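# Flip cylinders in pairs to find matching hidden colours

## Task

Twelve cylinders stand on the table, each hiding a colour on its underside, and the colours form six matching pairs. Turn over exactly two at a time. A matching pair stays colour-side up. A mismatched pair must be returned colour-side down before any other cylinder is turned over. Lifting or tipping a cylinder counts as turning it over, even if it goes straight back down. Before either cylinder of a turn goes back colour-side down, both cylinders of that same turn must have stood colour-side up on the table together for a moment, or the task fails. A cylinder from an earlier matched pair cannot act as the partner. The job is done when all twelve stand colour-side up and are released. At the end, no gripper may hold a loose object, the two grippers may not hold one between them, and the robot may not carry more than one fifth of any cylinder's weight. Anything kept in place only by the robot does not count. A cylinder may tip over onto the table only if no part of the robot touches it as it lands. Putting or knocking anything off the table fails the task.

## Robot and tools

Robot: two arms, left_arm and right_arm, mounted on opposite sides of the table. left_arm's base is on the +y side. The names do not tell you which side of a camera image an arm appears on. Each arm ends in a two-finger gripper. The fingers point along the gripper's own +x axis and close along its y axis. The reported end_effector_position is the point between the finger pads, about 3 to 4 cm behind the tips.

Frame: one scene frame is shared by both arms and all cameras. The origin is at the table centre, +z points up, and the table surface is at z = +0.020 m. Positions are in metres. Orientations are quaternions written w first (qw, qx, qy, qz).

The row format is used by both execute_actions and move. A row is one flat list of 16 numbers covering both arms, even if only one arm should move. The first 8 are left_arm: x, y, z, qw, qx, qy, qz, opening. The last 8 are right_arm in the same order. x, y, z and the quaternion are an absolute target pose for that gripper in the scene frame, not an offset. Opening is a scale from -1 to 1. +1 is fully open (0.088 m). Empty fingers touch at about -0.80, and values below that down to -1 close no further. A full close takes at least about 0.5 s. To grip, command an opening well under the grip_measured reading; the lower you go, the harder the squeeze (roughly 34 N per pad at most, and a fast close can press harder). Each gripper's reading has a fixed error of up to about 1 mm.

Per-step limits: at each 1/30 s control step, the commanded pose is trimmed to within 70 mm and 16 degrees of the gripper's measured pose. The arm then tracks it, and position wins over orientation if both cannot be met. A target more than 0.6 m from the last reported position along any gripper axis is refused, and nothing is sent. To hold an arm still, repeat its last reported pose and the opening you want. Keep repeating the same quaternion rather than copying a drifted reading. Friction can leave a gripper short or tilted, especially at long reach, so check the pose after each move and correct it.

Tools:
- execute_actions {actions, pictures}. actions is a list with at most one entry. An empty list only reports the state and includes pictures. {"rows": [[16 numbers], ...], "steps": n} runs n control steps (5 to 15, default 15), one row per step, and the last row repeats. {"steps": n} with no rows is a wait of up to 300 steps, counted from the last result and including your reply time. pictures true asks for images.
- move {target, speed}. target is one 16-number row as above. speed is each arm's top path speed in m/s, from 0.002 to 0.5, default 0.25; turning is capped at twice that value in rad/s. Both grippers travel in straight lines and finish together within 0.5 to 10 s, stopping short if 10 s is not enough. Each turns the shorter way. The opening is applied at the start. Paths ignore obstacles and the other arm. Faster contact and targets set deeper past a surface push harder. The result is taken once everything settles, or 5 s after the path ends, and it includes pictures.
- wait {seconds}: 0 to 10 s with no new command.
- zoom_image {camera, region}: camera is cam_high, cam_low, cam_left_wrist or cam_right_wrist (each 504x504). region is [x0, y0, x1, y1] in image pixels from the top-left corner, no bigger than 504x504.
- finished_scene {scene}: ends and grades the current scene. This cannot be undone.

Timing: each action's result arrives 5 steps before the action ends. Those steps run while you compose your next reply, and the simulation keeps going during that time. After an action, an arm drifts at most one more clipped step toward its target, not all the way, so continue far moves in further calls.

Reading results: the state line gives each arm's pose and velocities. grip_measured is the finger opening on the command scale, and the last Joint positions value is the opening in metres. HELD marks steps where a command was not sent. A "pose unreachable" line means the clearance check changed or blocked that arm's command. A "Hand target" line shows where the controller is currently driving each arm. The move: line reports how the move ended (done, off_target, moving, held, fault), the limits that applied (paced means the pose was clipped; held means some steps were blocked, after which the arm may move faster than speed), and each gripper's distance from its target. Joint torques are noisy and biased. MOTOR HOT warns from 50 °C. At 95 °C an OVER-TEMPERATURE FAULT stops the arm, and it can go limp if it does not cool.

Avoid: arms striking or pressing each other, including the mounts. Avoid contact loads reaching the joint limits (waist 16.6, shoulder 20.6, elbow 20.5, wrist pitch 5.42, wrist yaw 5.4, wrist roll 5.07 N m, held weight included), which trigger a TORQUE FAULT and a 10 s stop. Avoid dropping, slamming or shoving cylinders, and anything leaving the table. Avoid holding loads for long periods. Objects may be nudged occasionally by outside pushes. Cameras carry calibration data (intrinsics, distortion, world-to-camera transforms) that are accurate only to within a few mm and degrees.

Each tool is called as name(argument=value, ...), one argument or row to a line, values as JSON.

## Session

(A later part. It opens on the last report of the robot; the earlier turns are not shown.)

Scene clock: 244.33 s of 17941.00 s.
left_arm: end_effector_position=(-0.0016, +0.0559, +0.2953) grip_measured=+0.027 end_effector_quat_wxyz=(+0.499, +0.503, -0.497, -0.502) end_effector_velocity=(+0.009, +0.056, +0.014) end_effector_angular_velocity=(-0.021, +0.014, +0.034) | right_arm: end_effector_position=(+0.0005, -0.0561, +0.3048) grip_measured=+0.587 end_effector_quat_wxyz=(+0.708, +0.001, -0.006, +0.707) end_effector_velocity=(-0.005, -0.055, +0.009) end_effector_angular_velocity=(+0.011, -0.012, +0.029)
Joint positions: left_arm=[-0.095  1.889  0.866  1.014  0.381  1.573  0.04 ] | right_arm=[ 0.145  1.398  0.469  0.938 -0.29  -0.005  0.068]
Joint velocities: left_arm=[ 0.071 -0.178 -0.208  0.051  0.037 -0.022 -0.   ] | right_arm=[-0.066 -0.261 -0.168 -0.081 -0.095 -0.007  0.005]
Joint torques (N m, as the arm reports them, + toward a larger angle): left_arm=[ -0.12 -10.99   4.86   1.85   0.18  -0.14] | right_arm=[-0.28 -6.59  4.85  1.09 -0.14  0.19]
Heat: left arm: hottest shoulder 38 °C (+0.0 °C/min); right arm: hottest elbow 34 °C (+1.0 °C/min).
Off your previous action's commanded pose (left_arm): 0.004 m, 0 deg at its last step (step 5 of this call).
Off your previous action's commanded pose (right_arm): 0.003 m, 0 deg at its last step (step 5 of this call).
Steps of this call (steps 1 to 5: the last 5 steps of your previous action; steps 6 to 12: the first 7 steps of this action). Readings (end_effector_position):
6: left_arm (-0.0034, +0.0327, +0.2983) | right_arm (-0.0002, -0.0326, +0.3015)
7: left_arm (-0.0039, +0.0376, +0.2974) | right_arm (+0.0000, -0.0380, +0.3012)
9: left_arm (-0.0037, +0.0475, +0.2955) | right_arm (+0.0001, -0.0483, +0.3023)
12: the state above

move(
  target=[-0.24,0.28,0.16,0,0.707,0,-0.707,-0.3,-0.149,-0.246,0.16,0.5,-0.5,0.5,0.5,0.6],
  speed=0.5,
)

move(
  target=[-0.24,0.28,0.075,0,0.707,0,-0.707,-0.3,-0.149,-0.246,0.075,0.5,-0.5,0.5,0.5,0.6],
  speed=0.2,
)

execute_actions(
  actions=[
    {"rows":[[-0.24,0.28,0.075,0,0.707,0,-0.707,0.6,-0.149,-0.246,0.075,0.5,-0.5,0.5,0.5,-0.3]],"steps":12},
  ],
)

execute_actions(
  actions=[
    {"rows":[[-0.24,0.28,0.16,0,0.707,0,-0.707,0.6,-0.149,-0.246,0.16,0.5,-0.5,0.5,0.5,-0.3]],"steps":15},
  ],
)

move(
  target=[-0.003,0.065,0.3,0.5,0.5,-0.5,-0.5,0.6,0,-0.065,0.302,0.707,0,0,0.707,-0.3],
  speed=0.5,
)

move(
  target=[-0.003,0.027,0.297,0.5,0.5,-0.5,-0.5,0.6,0,-0.027,0.302,0.707,0,0,0.707,-0.3],
)

execute_actions(
  actions=[
    {"rows":[[-0.003,0.027,0.297,0.5,0.5,-0.5,-0.5,-0.3,0,-0.027,0.302,0.707,0,0,0.707,-0.3]],"steps":12},
  ],
)

execute_actions(
  actions=[
    {"rows":[[-0.003,0.027,0.297,0.5,0.5,-0.5,-0.5,-0.3,0,-0.027,0.302,0.707,0,0,0.707,0.6]],"steps":8},
  ],
)

execute_actions(
  actions=[
    {"rows":[[-0.003,0.065,0.3,0.5,0.5,-0.5,-0.5,-0.3,0,-0.065,0.302,0.707,0,0,0.707,0.6]],"steps":12},
  ],
)

move(
  target=[-0.18,0.28,0.16,0,0.707,0,-0.707,-0.3,-0.049,-0.103,0.145,0.5,-0.5,0.5,0.5,0.6],
  speed=0.5,
)

move(
  target=[-0.18,0.28,0.075,0,0.707,0,-0.707,-0.3,-0.049,-0.103,0.145,0.5,-0.5,0.5,0.5,0.6],
  speed=0.2,
)

execute_actions(
  actions=[
    {"rows":[[-0.18,0.28,0.075,0,0.707,0,-0.707,0.6,-0.049,-0.103,0.145,0.5,-0.5,0.5,0.5,0.6]],"steps":15},
  ],
)

Scene clock: 247.57 s of 17941.00 s.
left_arm: end_effector_position=(-0.2393, +0.2805, +0.1585) grip_measured=+0.023 end_effector_quat_wxyz=(+0.003, +0.703, +0.002, -0.711) end_effector_velocity=(+0.002, +0.008, -0.003) end_effector_angular_velocity=(+0.040, -0.025, +0.015) | right_arm: end_effector_position=(-0.1462, -0.2482, +0.1610) grip_measured=+0.600 end_effector_quat_wxyz=(+0.499, -0.503, +0.495, +0.504) end_effector_velocity=(-0.002, -0.002, -0.001) end_effector_angular_velocity=(-0.020, +0.015, -0.010)
Joint positions: left_arm=[-0.878  1.659  0.965 -0.871  0.009  1.165  0.04 ] | right_arm=[ 0.84   1.348  0.78  -0.999  0.005  0.39   0.068]
Joint velocities: left_arm=[-0.007  0.012  0.002 -0.037 -0.007 -0.022  0.   ] | right_arm=[-0.002  0.007  0.002 -0.007 -0.022  0.007 -0.   ]
Joint torques (N m, as the arm reports them, + toward a larger angle): left_arm=[-0.5  -5.21  6.12  0.22  0.25 -0.18] | right_arm=[ 0.22 -3.91  6.94 -0.07 -0.13  0.18]
Heat: left arm: hottest shoulder 38 °C (+0.0 °C/min); right arm: hottest elbow 34 °C (+1.0 °C/min).
Hand target (left_arm): -0.242, +0.279, +0.158; +0.002, +0.703, +0.004, -0.711
Hand target (right_arm): -0.148, -0.247, +0.162; +0.498, -0.503, +0.497, +0.503
Off your previous action's commanded pose (left_arm): 0.006 m, 0 deg at its last step (step 5 of this call).
Off your previous action's commanded pose (right_arm): 0.005 m, 1 deg at its last step (step 5 of this call).
Off the commanded pose (left_arm): 0.002 m, 1 deg.
Off the commanded pose (right_arm): 0.004 m, 1 deg.
Kept back: nothing.
move: done
camera_calibration (this result's frames):
cam_left_wrist: T_world_to_cam=[[-0.0072979, 0.999368, -0.0348031, -0.263966], [0.958689, 0.0168896, 0.283954, 0.212424], [0.284363, -0.0312931, -0.958206, 0.301631], [0, 0, 0, 1]] pos_world=[-0.291348, 0.26965, 0.219519]
cam_right_wrist: T_world_to_cam=[[0.99689, 0.0715633, 0.0330155, 0.164526], [0.0583155, -0.951584, 0.301807, -0.24312], [0.0530153, -0.298943, -0.952797, 0.166824], [0, 0, 0, 1]] pos_world=[-0.158681, -0.193252, 0.226893]

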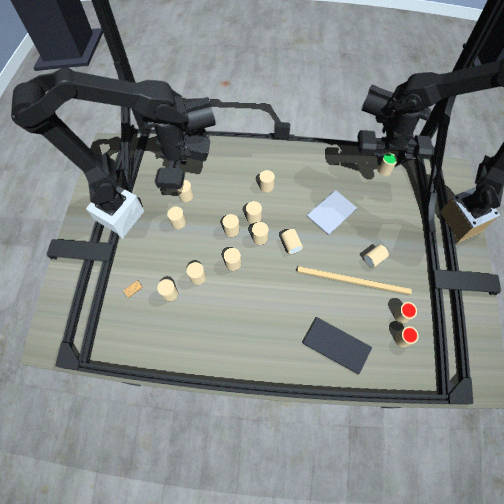

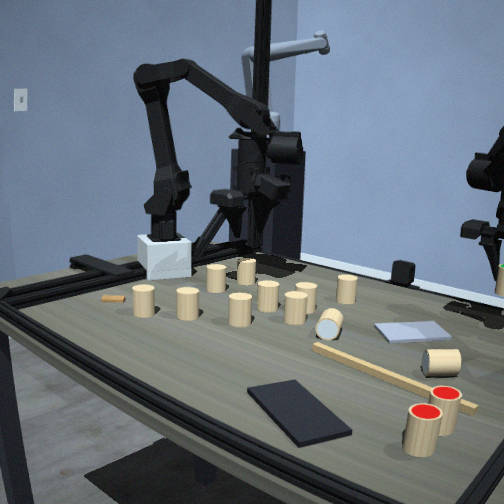

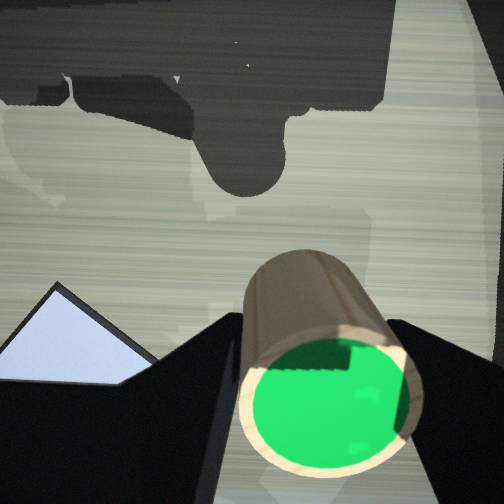

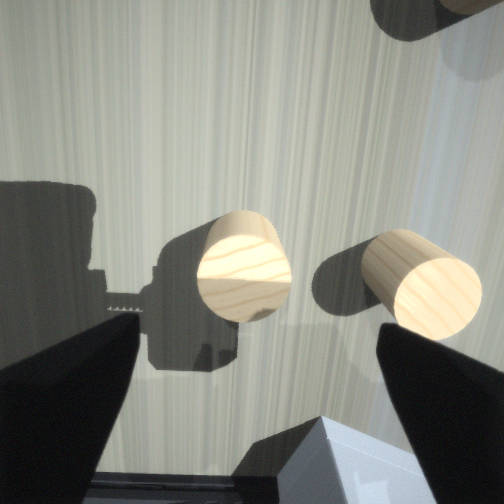

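Scene clock: 248.60 s of 17941.00 s.
left_arm: end_effector_position=(-0.2413, +0.2761, +0.0793) grip_measured=+0.022 end_effector_quat_wxyz=(+0.006, +0.704, -0.003, -0.710) end_effector_velocity=(+0.001, -0.004, -0.001) end_effector_angular_velocity=(-0.024, -0.013, +0.005) | right_arm: end_effector_position=(-0.1490, -0.2433, +0.0790) grip_measured=+0.600 end_effector_quat_wxyz=(+0.502, -0.496, +0.497, +0.505) end_effector_velocity=(+0.000, -0.002, -0.003) end_effector_angular_velocity=(-0.010, +0.004, +0.005)
Joint positions: left_arm=[-0.881  1.862  0.828 -0.521  0.003  1.165  0.04 ] | right_arm=[ 0.842  1.561  0.582 -0.578  0.003  0.402  0.068]
Joint velocities: left_arm=[-0.002  0.002 -0.002  0.022 -0.022 -0.007 -0.   ] | right_arm=[-0.002  0.007 -0.007  0.007 -0.007 -0.007 -0.   ]
Joint torques (N m, as the arm reports them, + toward a larger angle): left_arm=[-0.17 -5.71  3.12  0.52 -0.08  0.03] | right_arm=[ 0.29 -4.49  3.4   0.3  -0.11  0.19]
Heat: left arm: hottest shoulder 38 °C (+0.0 °C/min); right arm: hottest elbow 34 °C (+1.0 °C/min).
Hand target (left_arm): -0.240, +0.280, +0.075; -0.000, +0.707, +0.000, -0.707
Hand target (right_arm): -0.149, -0.247, +0.076; +0.500, -0.500, +0.500, +0.500
Off the commanded pose (left_arm): 0.006 m, 1 deg.
Off the commanded pose (right_arm): 0.005 m, 1 deg.
Kept back: nothing.
move: done
camera_calibration (this result's frames):
cam_left_wrist: T_world_to_cam=[[-0.0038773, 0.99891, -0.0465117, -0.260465], [0.958389, 0.0169884, 0.284958, 0.236786], [0.285438, -0.0434715, -0.957411, 0.229733], [0, 0, 0, 1]] pos_world=[-0.293517, 0.266145, 0.140361]
cam_right_wrist: T_world_to_cam=[[0.99777, 0.0606735, 0.0278063, 0.167598], [0.0498716, -0.954651, 0.293519, -0.214896], [0.0443541, -0.291478, -0.955549, 0.0910592], [0, 0, 0, 1]] pos_world=[-0.160546, -0.188777, 0.145427]

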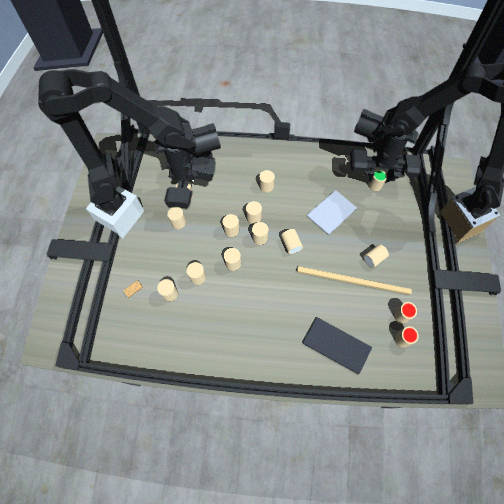

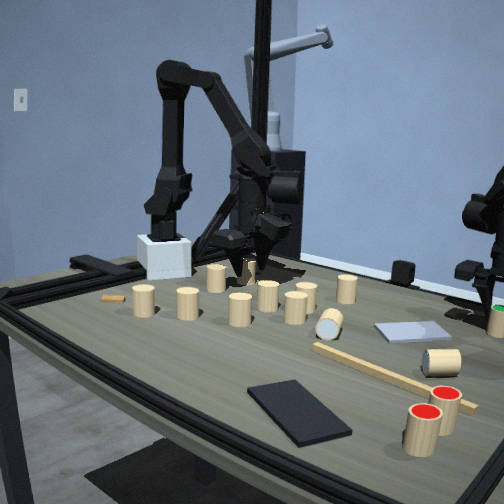

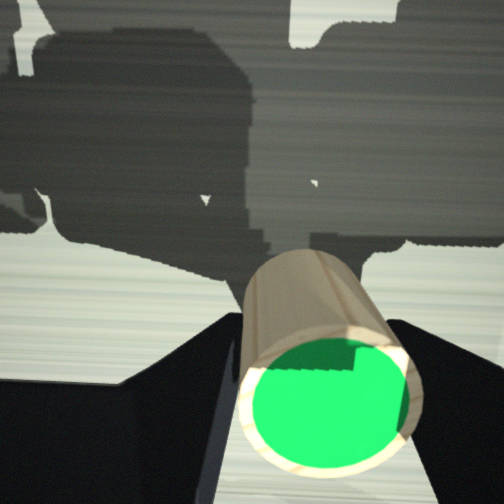

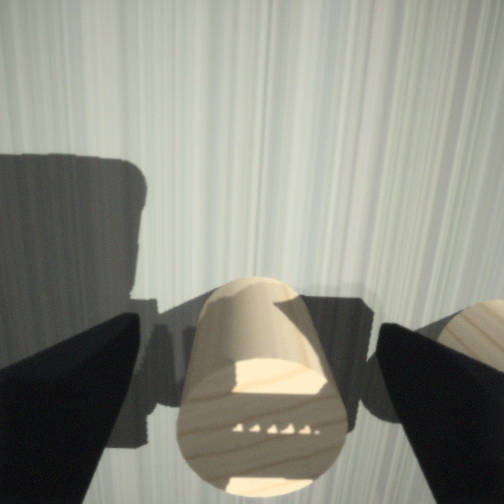

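Scene clock: 248.83 s of 17941.00 s.
left_arm: end_effector_position=(-0.2414, +0.2758, +0.0793) grip_measured=+0.490 end_effector_quat_wxyz=(+0.007, +0.704, -0.004, -0.710) end_effector_velocity=(+0.001, +0.007, -0.001) end_effector_angular_velocity=(+0.028, -0.003, +0.019) | right_arm: end_effector_position=(-0.1492, -0.2431, +0.0779) grip_measured=+0.011 end_effector_quat_wxyz=(+0.502, -0.497, +0.497, +0.504) end_effector_velocity=(-0.001, -0.002, -0.003) end_effector_angular_velocity=(-0.015, +0.017, +0.000)
Joint positions: left_arm=[-0.881  1.862  0.828 -0.52   0.003  1.165  0.063] | right_arm=[ 0.842  1.566  0.582 -0.574  0.003  0.403  0.04 ]
Joint velocities: left_arm=[-0.002 -0.002 -0.007 -0.022  0.007 -0.022  0.051] | right_arm=[-0.007  0.012 -0.002  0.007 -0.022 -0.007  0.002]
Joint torques (N m, as the arm reports them, + toward a larger angle): left_arm=[-0.29 -5.77  3.17  0.53 -0.06 -0.02] | right_arm=[ 0.27 -4.49  3.71  0.28 -0.12  0.16]
Heat: left arm: hottest shoulder 38 °C (+0.0 °C/min); right arm: hottest elbow 34 °C (+1.0 °C/min).
Steps of this call (steps 1 to 7: the first 7 steps of this action). Readings (end_effector_position):
1: left_arm (-0.2414, +0.2760, +0.0793) | right_arm (-0.1490, -0.2433, +0.0788)
2: left_arm (-0.2414, +0.2759, +0.0793) | right_arm (-0.1491, -0.2432, +0.0786)
4: left_arm (-0.2414, +0.2758, +0.0793) | right_arm (-0.1491, -0.2433, +0.0781)
7: the state above

Scene clock: 249.33 s of 17941.00 s.
left_arm: end_effector_position=(-0.2400, +0.2788, +0.1516) grip_measured=+0.598 end_effector_quat_wxyz=(+0.003, +0.706, -0.000, -0.709) end_effector_velocity=(+0.019, +0.039, +0.045) end_effector_angular_velocity=(+0.179, -0.084, +0.010) | right_arm: end_effector_position=(-0.1491, -0.2436, +0.1489) grip_measured=+0.013 end_effector_quat_wxyz=(+0.501, -0.500, +0.498, +0.502) end_effector_velocity=(+0.013, -0.031, +0.061) end_effector_angular_velocity=(-0.140, -0.052, +0.005)
Joint positions: left_arm=[-0.881  1.679  0.955 -0.842  0.002  1.165  0.068] | right_arm=[ 0.842  1.389  0.761 -0.939  0.002  0.403  0.04 ]
Joint velocities: left_arm=[ 0.002 -0.085  0.105 -0.388 -0.007 -0.007  0.001] | right_arm=[-0.002 -0.11   0.173 -0.432 -0.007 -0.007 -0.   ]
Joint torques (N m, as the arm reports them, + toward a larger angle): left_arm=[-0.13 -7.18  5.5   0.04 -0.04  0.04] | right_arm=[ 0.22 -5.76  6.5  -0.12 -0.1   0.15]
Heat: left arm: hottest shoulder 38 °C (+0.0 °C/min); right arm: hottest elbow 34 °C (+1.0 °C/min).
Off your previous action's commanded pose (left_arm): 0.006 m, 1 deg at its last step (step 5 of this call).
Off your previous action's commanded pose (right_arm): 0.004 m, 1 deg at its last step (step 5 of this call).
Steps of this call (steps 1 to 5: the last 5 steps of your previous action; steps 6 to 15: the first 10 steps of this action). Readings (end_effector_position):
6: left_arm (-0.2401, +0.2786, +0.0851) | right_arm (-0.1483, -0.2454, +0.0834)
7: left_arm (-0.2374, +0.2850, +0.0932) | right_arm (-0.1462, -0.2503, +0.0915)
9: left_arm (-0.2368, +0.2865, +0.1143) | right_arm (-0.1472, -0.2480, +0.1120)
13: left_arm (-0.2406, +0.2776, +0.1463) | right_arm (-0.1499, -0.2417, +0.1432)
15: the state above

Scene clock: 252.03 s of 17941.00 s.
left_arm: end_effector_position=(-0.0036, +0.0687, +0.3031) grip_measured=+0.600 end_effector_quat_wxyz=(+0.495, +0.501, -0.506, -0.498) end_effector_velocity=(-0.000, -0.001, -0.003) end_effector_angular_velocity=(+0.002, +0.008, +0.015) | right_arm: end_effector_position=(-0.0016, -0.0629, +0.3057) grip_measured=+0.013 end_effector_quat_wxyz=(+0.711, +0.000, -0.006, +0.703) end_effector_velocity=(+0.002, +0.000, -0.004) end_effector_angular_velocity=(-0.002, -0.007, -0.000)
Joint positions: left_arm=[-0.082  1.836  0.82   1.018  0.405  1.585  0.068] | right_arm=[ 0.151  1.359  0.446  0.921 -0.275 -0.006  0.04 ]
Joint velocities: left_arm=[-0.007  0.007 -0.002  0.007 -0.022 -0.007 -0.   ] | right_arm=[-0.007  0.017 -0.007  0.022 -0.007 -0.007 -0.   ]
Joint torques (N m, as the arm reports them, + toward a larger angle): left_arm=[ 0.02 -6.91  6.29  1.81  0.16 -0.14] | right_arm=[-0.33 -4.74  5.08  1.62 -0.13  0.19]
Heat: left arm: hottest shoulder 37 °C (-1.0 °C/min); right arm: hottest elbow 34 °C (+1.0 °C/min).
Hand target (left_arm): -0.001, +0.066, +0.301; +0.496, +0.500, -0.506, -0.498
Hand target (right_arm): -0.001, -0.064, +0.300; +0.711, -0.000, +0.001, +0.703
Off your previous action's commanded pose (left_arm): 0.007 m, 1 deg at its last step (step 5 of this call).
Off your previous action's commanded pose (right_arm): 0.006 m, 1 deg at its last step (step 5 of this call).
Off the commanded pose (left_arm): 0.005 m, 1 deg.
Off the commanded pose (right_arm): 0.005 m, 1 deg.
Kept back: nothing.
move: done
camera_calibration (this result's frames):
cam_left_wrist: T_world_to_cam=[[0.0154601, -0.0356857, -0.999243, 0.317983], [0.958192, 0.286088, 0.00460798, 0.0151828], [0.285707, -0.957539, 0.0386167, 0.128059], [0, 0, 0, 1]] pos_world=[-0.0560516, 0.129626, 0.312727]
cam_right_wrist: T_world_to_cam=[[0.996965, -0.0411315, 0.0661015, -0.0148958], [0.0507912, -0.299853, -0.952632, 0.305552], [0.0590039, 0.953098, -0.296853, 0.230721], [0, 0, 0, 1]] pos_world=[-0.0142822, -0.128892, 0.360554]

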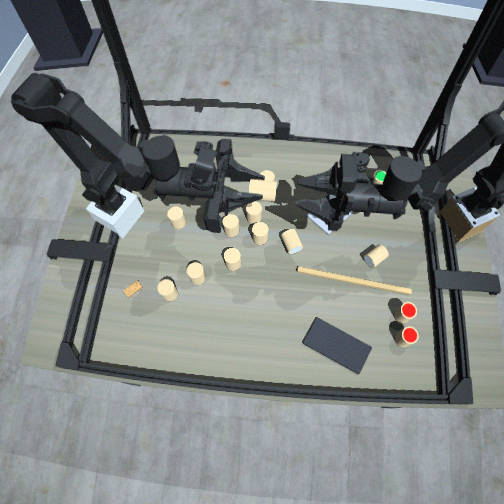

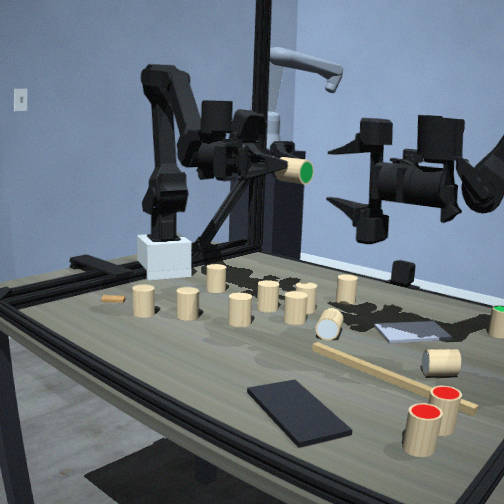

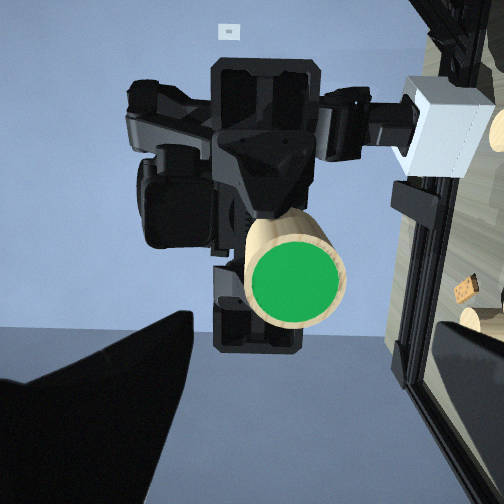

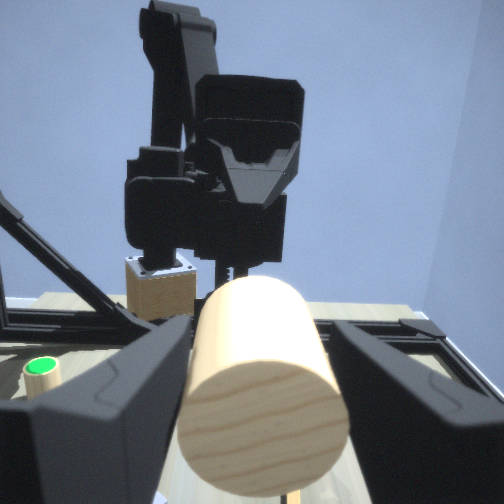

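Scene clock: 252.93 s of 17941.00 s.
left_arm: end_effector_position=(-0.0032, +0.0306, +0.3009) grip_measured=+0.600 end_effector_quat_wxyz=(+0.500, +0.500, -0.503, -0.497) end_effector_velocity=(+0.002, -0.001, -0.004) end_effector_angular_velocity=(+0.011, +0.012, +0.019) | right_arm: end_effector_position=(-0.0001, -0.0301, +0.2999) grip_measured=+0.013 end_effector_quat_wxyz=(+0.707, -0.004, +0.001, +0.707) end_effector_velocity=(+0.000, +0.001, -0.007) end_effector_angular_velocity=(-0.026, -0.000, +0.005)
Joint positions: left_arm=[-0.123  1.952  0.972  0.989  0.356  1.574  0.068] | right_arm=[ 0.175  1.509  0.555  0.948 -0.262 -0.005  0.04 ]
Joint velocities: left_arm=[-0.002  0.007  0.002 -0.007 -0.022 -0.007  0.   ] | right_arm=[-0.002  0.007  0.002 -0.022 -0.007 -0.007 -0.   ]
Joint torques (N m, as the arm reports them, + toward a larger angle): left_arm=[-0.09 -7.81  6.46  1.47 -0.1  -0.14] | right_arm=[ 0.27 -5.73  7.63  1.63  0.03  0.19]
Heat: left arm: hottest shoulder 37 °C (-1.0 °C/min); right arm: hottest elbow 34 °C (+1.0 °C/min).
Hand target (left_arm): -0.003, +0.027, +0.297; +0.500, +0.500, -0.500, -0.500
Hand target (right_arm): -0.000, -0.027, +0.302; +0.707, +0.000, -0.000, +0.707
Off the commanded pose (left_arm): 0.005 m, 1 deg.
Off the commanded pose (right_arm): 0.004 m, 0 deg.
Kept back: nothing.
move: done
camera_calibration (this result's frames):
cam_left_wrist: T_world_to_cam=[[0.0060506, -0.0406101, -0.999157, 0.314502], [0.955879, 0.293697, -0.00614863, 0.0286855], [0.293699, -0.955036, 0.0405954, 0.090851], [0, 0, 0, 1]] pos_world=[-0.0560057, 0.091113, 0.310725]
cam_right_wrist: T_world_to_cam=[[0.997637, -0.0291799, 0.0622029, -0.0130498], [0.049985, -0.312906, -0.948468, 0.30814], [0.0471398, 0.949336, -0.310708, 0.201622], [0, 0, 0, 1]] pos_world=[-0.0118879, -0.0953685, 0.355718]

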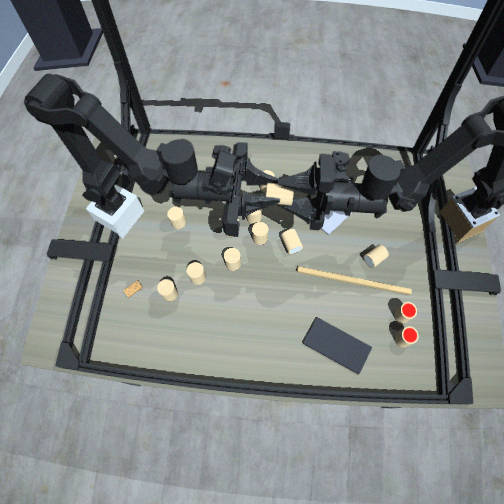

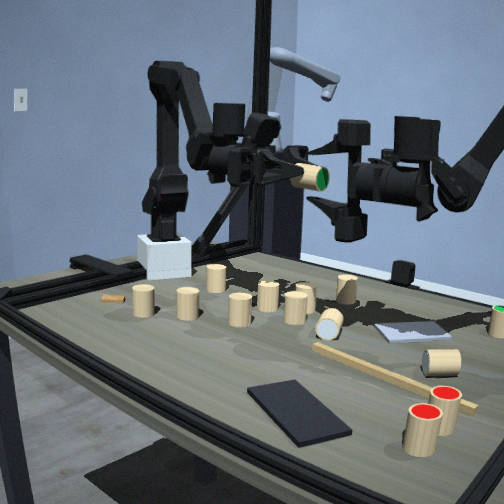

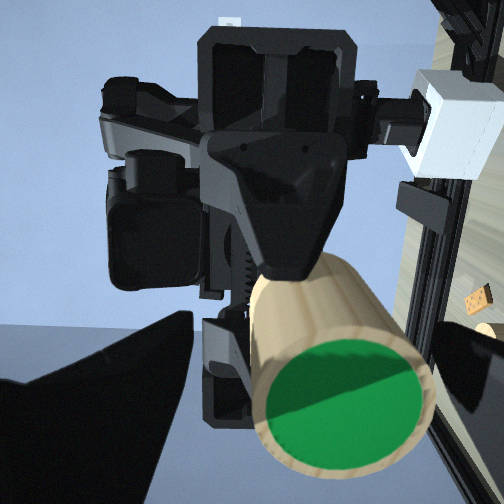

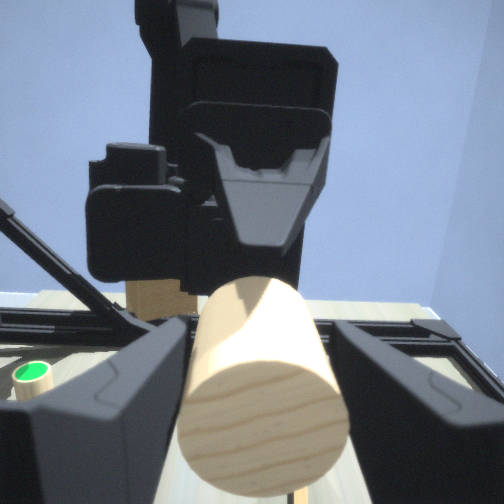

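Scene clock: 253.17 s of 17941.00 s.
left_arm: end_effector_position=(-0.0032, +0.0304, +0.2999) grip_measured=+0.027 end_effector_quat_wxyz=(+0.500, +0.500, -0.502, -0.498) end_effector_velocity=(+0.002, +0.000, +0.002) end_effector_angular_velocity=(-0.007, -0.010, +0.020) | right_arm: end_effector_position=(-0.0000, -0.0298, +0.3005) grip_measured=+0.013 end_effector_quat_wxyz=(+0.707, -0.003, +0.000, +0.707) end_effector_velocity=(-0.002, -0.001, -0.002) end_effector_angular_velocity=(-0.007, -0.005, +0.020)
Joint positions: left_arm=[-0.124  1.954  0.972  0.986  0.356  1.573  0.04 ] | right_arm=[ 0.175  1.509  0.556  0.949 -0.262 -0.005  0.04 ]
Joint velocities: left_arm=[-0.002 -0.002 -0.002  0.007 -0.022  0.007 -0.   ] | right_arm=[-0.002 -0.002 -0.002 -0.007 -0.022 -0.007 -0.   ]
Joint torques (N m, as the arm reports them, + toward a larger angle): left_arm=[-0.19 -8.15  6.6   1.58 -0.07 -0.11] | right_arm=[ 0.26 -5.74  7.6   1.49  0.03  0.18]
Heat: left arm: hottest shoulder 37 °C (-1.0 °C/min); right arm: hottest elbow 34 °C (+1.0 °C/min).
Steps of this call (steps 1 to 7: the first 7 steps of this action). Readings (end_effector_position):
1: left_arm (-0.0032, +0.0306, +0.3007) | right_arm (-0.0001, -0.0300, +0.2999)
2: left_arm (-0.0031, +0.0305, +0.3008) | right_arm (-0.0001, -0.0300, +0.2999)
4: left_arm (-0.0031, +0.0305, +0.3005) | right_arm (-0.0000, -0.0299, +0.2999)
7: the state above

Scene clock: 253.43 s of 17941.00 s.
left_arm: end_effector_position=(-0.0032, +0.0303, +0.2997) grip_measured=+0.027 end_effector_quat_wxyz=(+0.500, +0.500, -0.502, -0.498) end_effector_velocity=(-0.004, -0.002, -0.002) end_effector_angular_velocity=(+0.007, +0.024, -0.025) | right_arm: end_effector_position=(+0.0000, -0.0297, +0.3007) grip_measured=+0.078 end_effector_quat_wxyz=(+0.707, -0.003, -0.000, +0.707) end_effector_velocity=(+0.003, +0.003, +0.008) end_effector_angular_velocity=(+0.017, -0.012, +0.000)
Joint positions: left_arm=[-0.124  1.954  0.972  0.986  0.356  1.573  0.04 ] | right_arm=[ 0.175  1.509  0.556  0.949 -0.262 -0.005  0.043]
Joint velocities: left_arm=[-0.002  0.007  0.007 -0.007  0.022 -0.022 -0.   ] | right_arm=[-0.007 -0.002  0.022 -0.007 -0.007 -0.007  0.117]
Joint torques (N m, as the arm reports them, + toward a larger angle): left_arm=[-0.49 -8.08  6.81  1.56 -0.12 -0.1 ] | right_arm=[ 0.26 -5.74  7.36  1.49  0.03  0.17]
Heat: left arm: hottest shoulder 37 °C (-1.0 °C/min); right arm: hottest elbow 34 °C (+1.0 °C/min).
Off your previous action's commanded pose (left_arm): 0.004 m, 0 deg at its last step (step 5 of this call).
Off your previous action's commanded pose (right_arm): 0.003 m, 0 deg at its last step (step 5 of this call).
Steps of this call (steps 1 to 5: the last 5 steps of your previous action; steps 6 to 8: the first 3 steps of this action). Readings (end_effector_position):
6: left_arm (-0.0032, +0.0303, +0.2999) | right_arm (-0.0000, -0.0298, +0.3005)
7: left_arm (-0.0032, +0.0303, +0.2999) | right_arm (-0.0000, -0.0298, +0.3005)
8: the state above

Scene clock: 253.83 s of 17941.00 s.
left_arm: end_effector_position=(-0.0016, +0.0559, +0.2950) grip_measured=+0.027 end_effector_quat_wxyz=(+0.499, +0.503, -0.496, -0.502) end_effector_velocity=(+0.011, +0.057, +0.006) end_effector_angular_velocity=(-0.002, +0.007, +0.039) | right_arm: end_effector_position=(+0.0005, -0.0560, +0.3046) grip_measured=+0.587 end_effector_quat_wxyz=(+0.708, +0.000, -0.006, +0.707) end_effector_velocity=(-0.000, -0.055, +0.011) end_effector_angular_velocity=(+0.016, -0.013, +0.010)
Joint positions: left_arm=[-0.095  1.889  0.865  1.014  0.381  1.573  0.04 ] | right_arm=[ 0.145  1.398  0.469  0.938 -0.29  -0.005  0.068]
Joint velocities: left_arm=[ 0.076 -0.168 -0.217  0.051  0.037 -0.007  0.   ] | right_arm=[-0.071 -0.261 -0.164 -0.081 -0.081 -0.007  0.005]
Joint torques (N m, as the arm reports them, + toward a larger angle): left_arm=[ -0.18 -10.97   4.37   1.96   0.18  -0.14] | right_arm=[-0.23 -6.58  4.81  1.1  -0.13  0.2 ]
Heat: left arm: hottest shoulder 37 °C (-1.0 °C/min); right arm: hottest elbow 34 °C (+1.0 °C/min).
Off your previous action's commanded pose (left_arm): 0.004 m, 0 deg at its last step (step 5 of this call).
Off your previous action's commanded pose (right_arm): 0.003 m, 0 deg at its last step (step 5 of this call).
Steps of this call (steps 1 to 5: the last 5 steps of your previous action; steps 6 to 12: the first 7 steps of this action). Readings (end_effector_position):
6: left_arm (-0.0036, +0.0327, +0.2988) | right_arm (-0.0001, -0.0326, +0.3015)
7: left_arm (-0.0041, +0.0375, +0.2978) | right_arm (-0.0001, -0.0379, +0.3013)
9: left_arm (-0.0035, +0.0475, +0.2957) | right_arm (+0.0001, -0.0482, +0.3023)
12: the state above

Scene clock: 256.37 s of 17941.00 s.
left_arm: end_effector_position=(-0.1790, +0.2804, +0.1586) grip_measured=+0.023 end_effector_quat_wxyz=(+0.004, +0.704, +0.002, -0.710) end_effector_velocity=(-0.001, +0.007, -0.001) end_effector_angular_velocity=(+0.040, -0.014, +0.010) | right_arm: end_effector_position=(-0.0486, -0.1058, +0.1481) grip_measured=+0.600 end_effector_quat_wxyz=(+0.498, -0.500, +0.495, +0.507) end_effector_velocity=(-0.001, -0.004, -0.001) end_effector_angular_velocity=(-0.036, +0.010, -0.010)
Joint positions: left_arm=[-0.658  1.595  0.897 -0.867  0.007  1.384  0.04 ] | right_arm=[ 0.375  1.843  1.234 -0.952 -0.006 -0.076  0.068]
Joint velocities: left_arm=[-0.012  0.012  0.007 -0.037 -0.007 -0.022 -0.   ] | right_arm=[-0.002  0.017  0.017 -0.037 -0.007  0.007  0.   ]
Joint torques (N m, as the arm reports them, + toward a larger angle): left_arm=[-0.36 -4.89  6.14  0.2   0.14 -0.1 ] | right_arm=[ 0.25 -7.61  6.78 -0.07  0.02  0.17]
Heat: left arm: hottest shoulder 37 °C (-1.0 °C/min); right arm: hottest elbow 34 °C (+1.0 °C/min).
Hand target (left_arm): -0.181, +0.278, +0.159; +0.003, +0.703, +0.003, -0.711
Hand target (right_arm): -0.049, -0.105, +0.146; +0.496, -0.502, +0.498, +0.504
Off your previous action's commanded pose (left_arm): 0.006 m, 0 deg at its last step (step 5 of this call).
Off your previous action's commanded pose (right_arm): 0.005 m, 1 deg at its last step (step 5 of this call).
Off the commanded pose (left_arm): 0.002 m, 1 deg.
Off the commanded pose (right_arm): 0.004 m, 1 deg.
Kept back: nothing.
move: done
camera_calibration (this result's frames):
cam_left_wrist: T_world_to_cam=[[-0.00798843, 0.999285, -0.0369596, -0.263158], [0.957949, 0.0182493, 0.286359, 0.15369], [0.286828, -0.0331179, -0.957409, 0.285392], [0, 0, 0, 1]] pos_world=[-0.231188, 0.269616, 0.2195]
cam_right_wrist: T_world_to_cam=[[0.997103, 0.0718912, 0.0248518, 0.0586766], [0.0612875, -0.952811, 0.297314, -0.108746], [0.0450533, -0.294929, -0.954456, 0.192248], [0, 0, 0, 1]] pos_world=[-0.0605033, -0.0511335, 0.214366]

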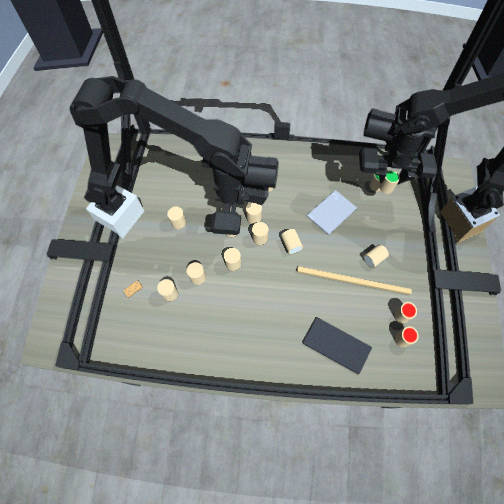

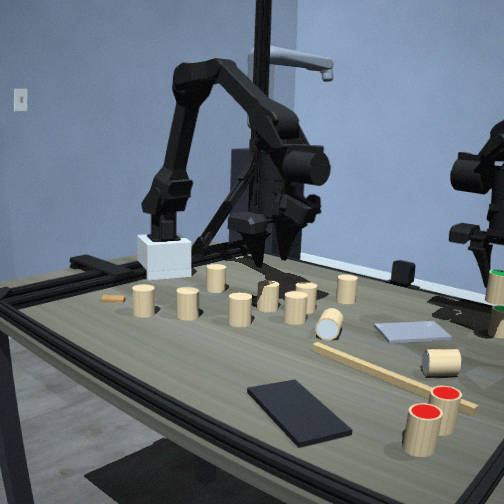

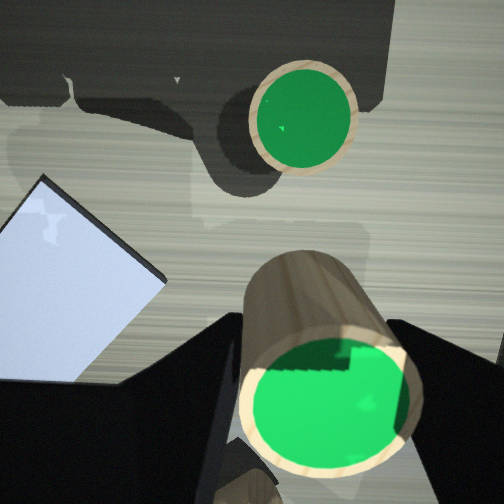

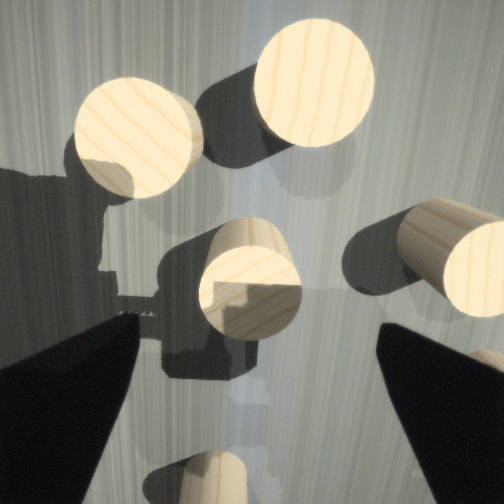

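Scene clock: 257.37 s of 17941.00 s.
left_arm: end_effector_position=(-0.1806, +0.2757, +0.0791) grip_measured=+0.022 end_effector_quat_wxyz=(+0.007, +0.705, -0.004, -0.709) end_effector_velocity=(+0.001, +0.003, -0.001) end_effector_angular_velocity=(+0.011, -0.010, -0.010) | right_arm: end_effector_position=(-0.0484, -0.1046, +0.1469) grip_measured=+0.600 end_effector_quat_wxyz=(+0.501, -0.498, +0.498, +0.503) end_effector_velocity=(-0.002, +0.001, -0.001) end_effector_angular_velocity=(+0.004, +0.022, +0.020)
Joint positions: left_arm=[-0.663  1.809  0.753 -0.498  0.003  1.384  0.04 ] | right_arm=[ 0.376  1.852  1.24  -0.953 -0.003 -0.063  0.068]
Joint velocities: left_arm=[-0.002  0.002 -0.002 -0.007 -0.007  0.007  0.   ] | right_arm=[-0.002  0.002 -0.002  0.007 -0.022 -0.022 -0.   ]
Joint torques (N m, as the arm reports them, + toward a larger angle): left_arm=[-0.06 -5.17  3.11  0.48 -0.07  0.05] | right_arm=[ 0.29 -7.67  6.8  -0.04  0.02  0.19]
Heat: left arm: hottest shoulder 37 °C (-1.0 °C/min); right arm: hottest elbow 34 °C (+1.0 °C/min).
Hand target (left_arm): -0.180, +0.280, +0.075; +0.000, +0.707, +0.000, -0.707
Hand target (right_arm): -0.049, -0.103, +0.145; +0.500, -0.500, +0.500, +0.500
Off the commanded pose (left_arm): 0.006 m, 1 deg.
Off the commanded pose (right_arm): 0.003 m, 0 deg.
Kept back: nothing.
move: done
camera_calibration (this result's frames):
cam_left_wrist: T_world_to_cam=[[-0.00339248, 0.99882, -0.0484542, -0.259567], [0.957633, 0.0171986, 0.287478, 0.17825], [0.287972, -0.045426, -0.956561, 0.21309], [0, 0, 0, 1]] pos_world=[-0.232942, 0.265875, 0.140013]
cam_right_wrist: T_world_to_cam=[[0.997769, 0.0605349, 0.0281383, 0.0568364], [0.0493058, -0.95245, 0.30068, -0.108266], [0.045002, -0.298622, -0.95331, 0.190858], [0, 0, 0, 1]] pos_world=[-0.0599605, -0.0495643, 0.212901]

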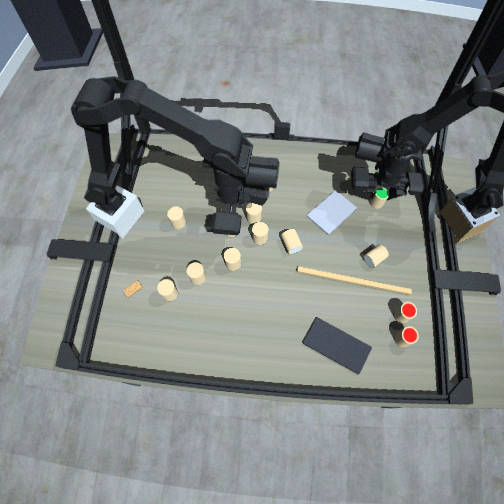

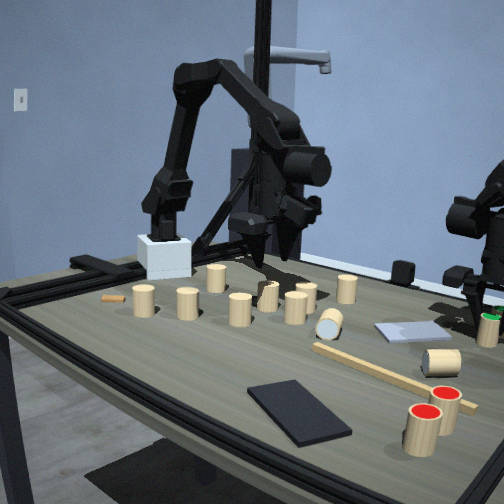

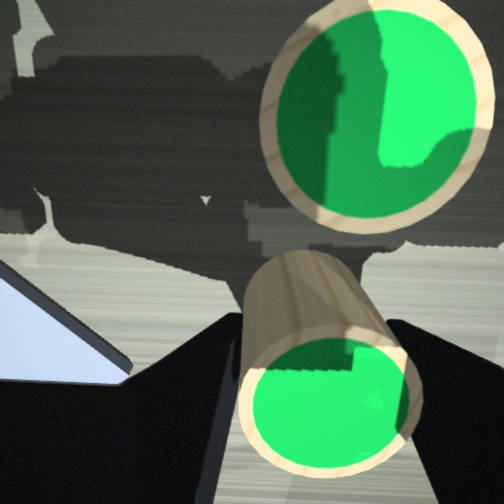

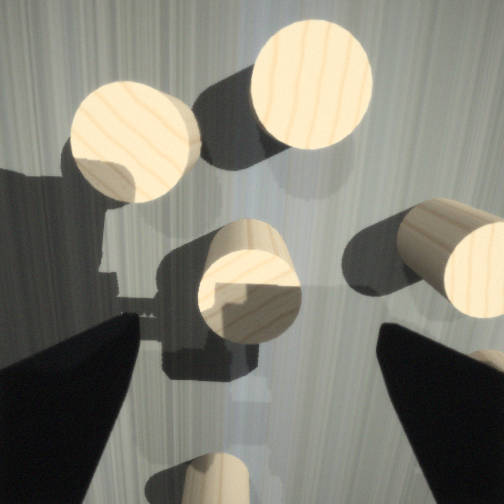

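Scene clock: 257.70 s of 17941.00 s.
left_arm: end_effector_position=(-0.1805, +0.2756, +0.0790) grip_measured=+0.547 end_effector_quat_wxyz=(+0.007, +0.705, -0.004, -0.709) end_effector_velocity=(+0.004, +0.007, -0.001) end_effector_angular_velocity=(+0.022, -0.027, -0.009) | right_arm: end_effector_position=(-0.0485, -0.1046, +0.1468) grip_measured=+0.600 end_effector_quat_wxyz=(+0.500, -0.499, +0.498, +0.503) end_effector_velocity=(+0.000, -0.001, -0.000) end_effector_angular_velocity=(-0.008, -0.007, +0.024)
Joint positions: left_arm=[-0.663  1.81   0.753 -0.498  0.003  1.384  0.066] | right_arm=[ 0.376  1.852  1.24  -0.953 -0.003 -0.063  0.068]
Joint velocities: left_arm=[-0.002 -0.002 -0.007 -0.022 -0.022  0.007  0.022] | right_arm=[ 0.002  0.002  0.002 -0.007  0.007 -0.022 -0.   ]
Joint torques (N m, as the arm reports them, + toward a larger angle): left_arm=[-0.2  -5.35  2.9   0.51 -0.08 -0.01] | right_arm=[ 0.28 -7.65  6.78 -0.04  0.02  0.18]
Heat: left arm: hottest shoulder 37 °C (-1.0 °C/min); right arm: hottest elbow 34 °C (+1.0 °C/min).
Steps of this call (steps 1 to 10: the first 10 steps of this action). Readings (end_effector_position):
1: left_arm (-0.1806, +0.2757, +0.0790) | right_arm (-0.0485, -0.1046, +0.1469)
2: left_arm (-0.1805, +0.2756, +0.0790) | right_arm (-0.0485, -0.1046, +0.1469)
4: left_arm (-0.1805, +0.2756, +0.0790) | right_arm (-0.0485, -0.1046, +0.1468)
8: left_arm (-0.1805, +0.2756, +0.0790) | right_arm (-0.0485, -0.1046, +0.1468)
10: the state above


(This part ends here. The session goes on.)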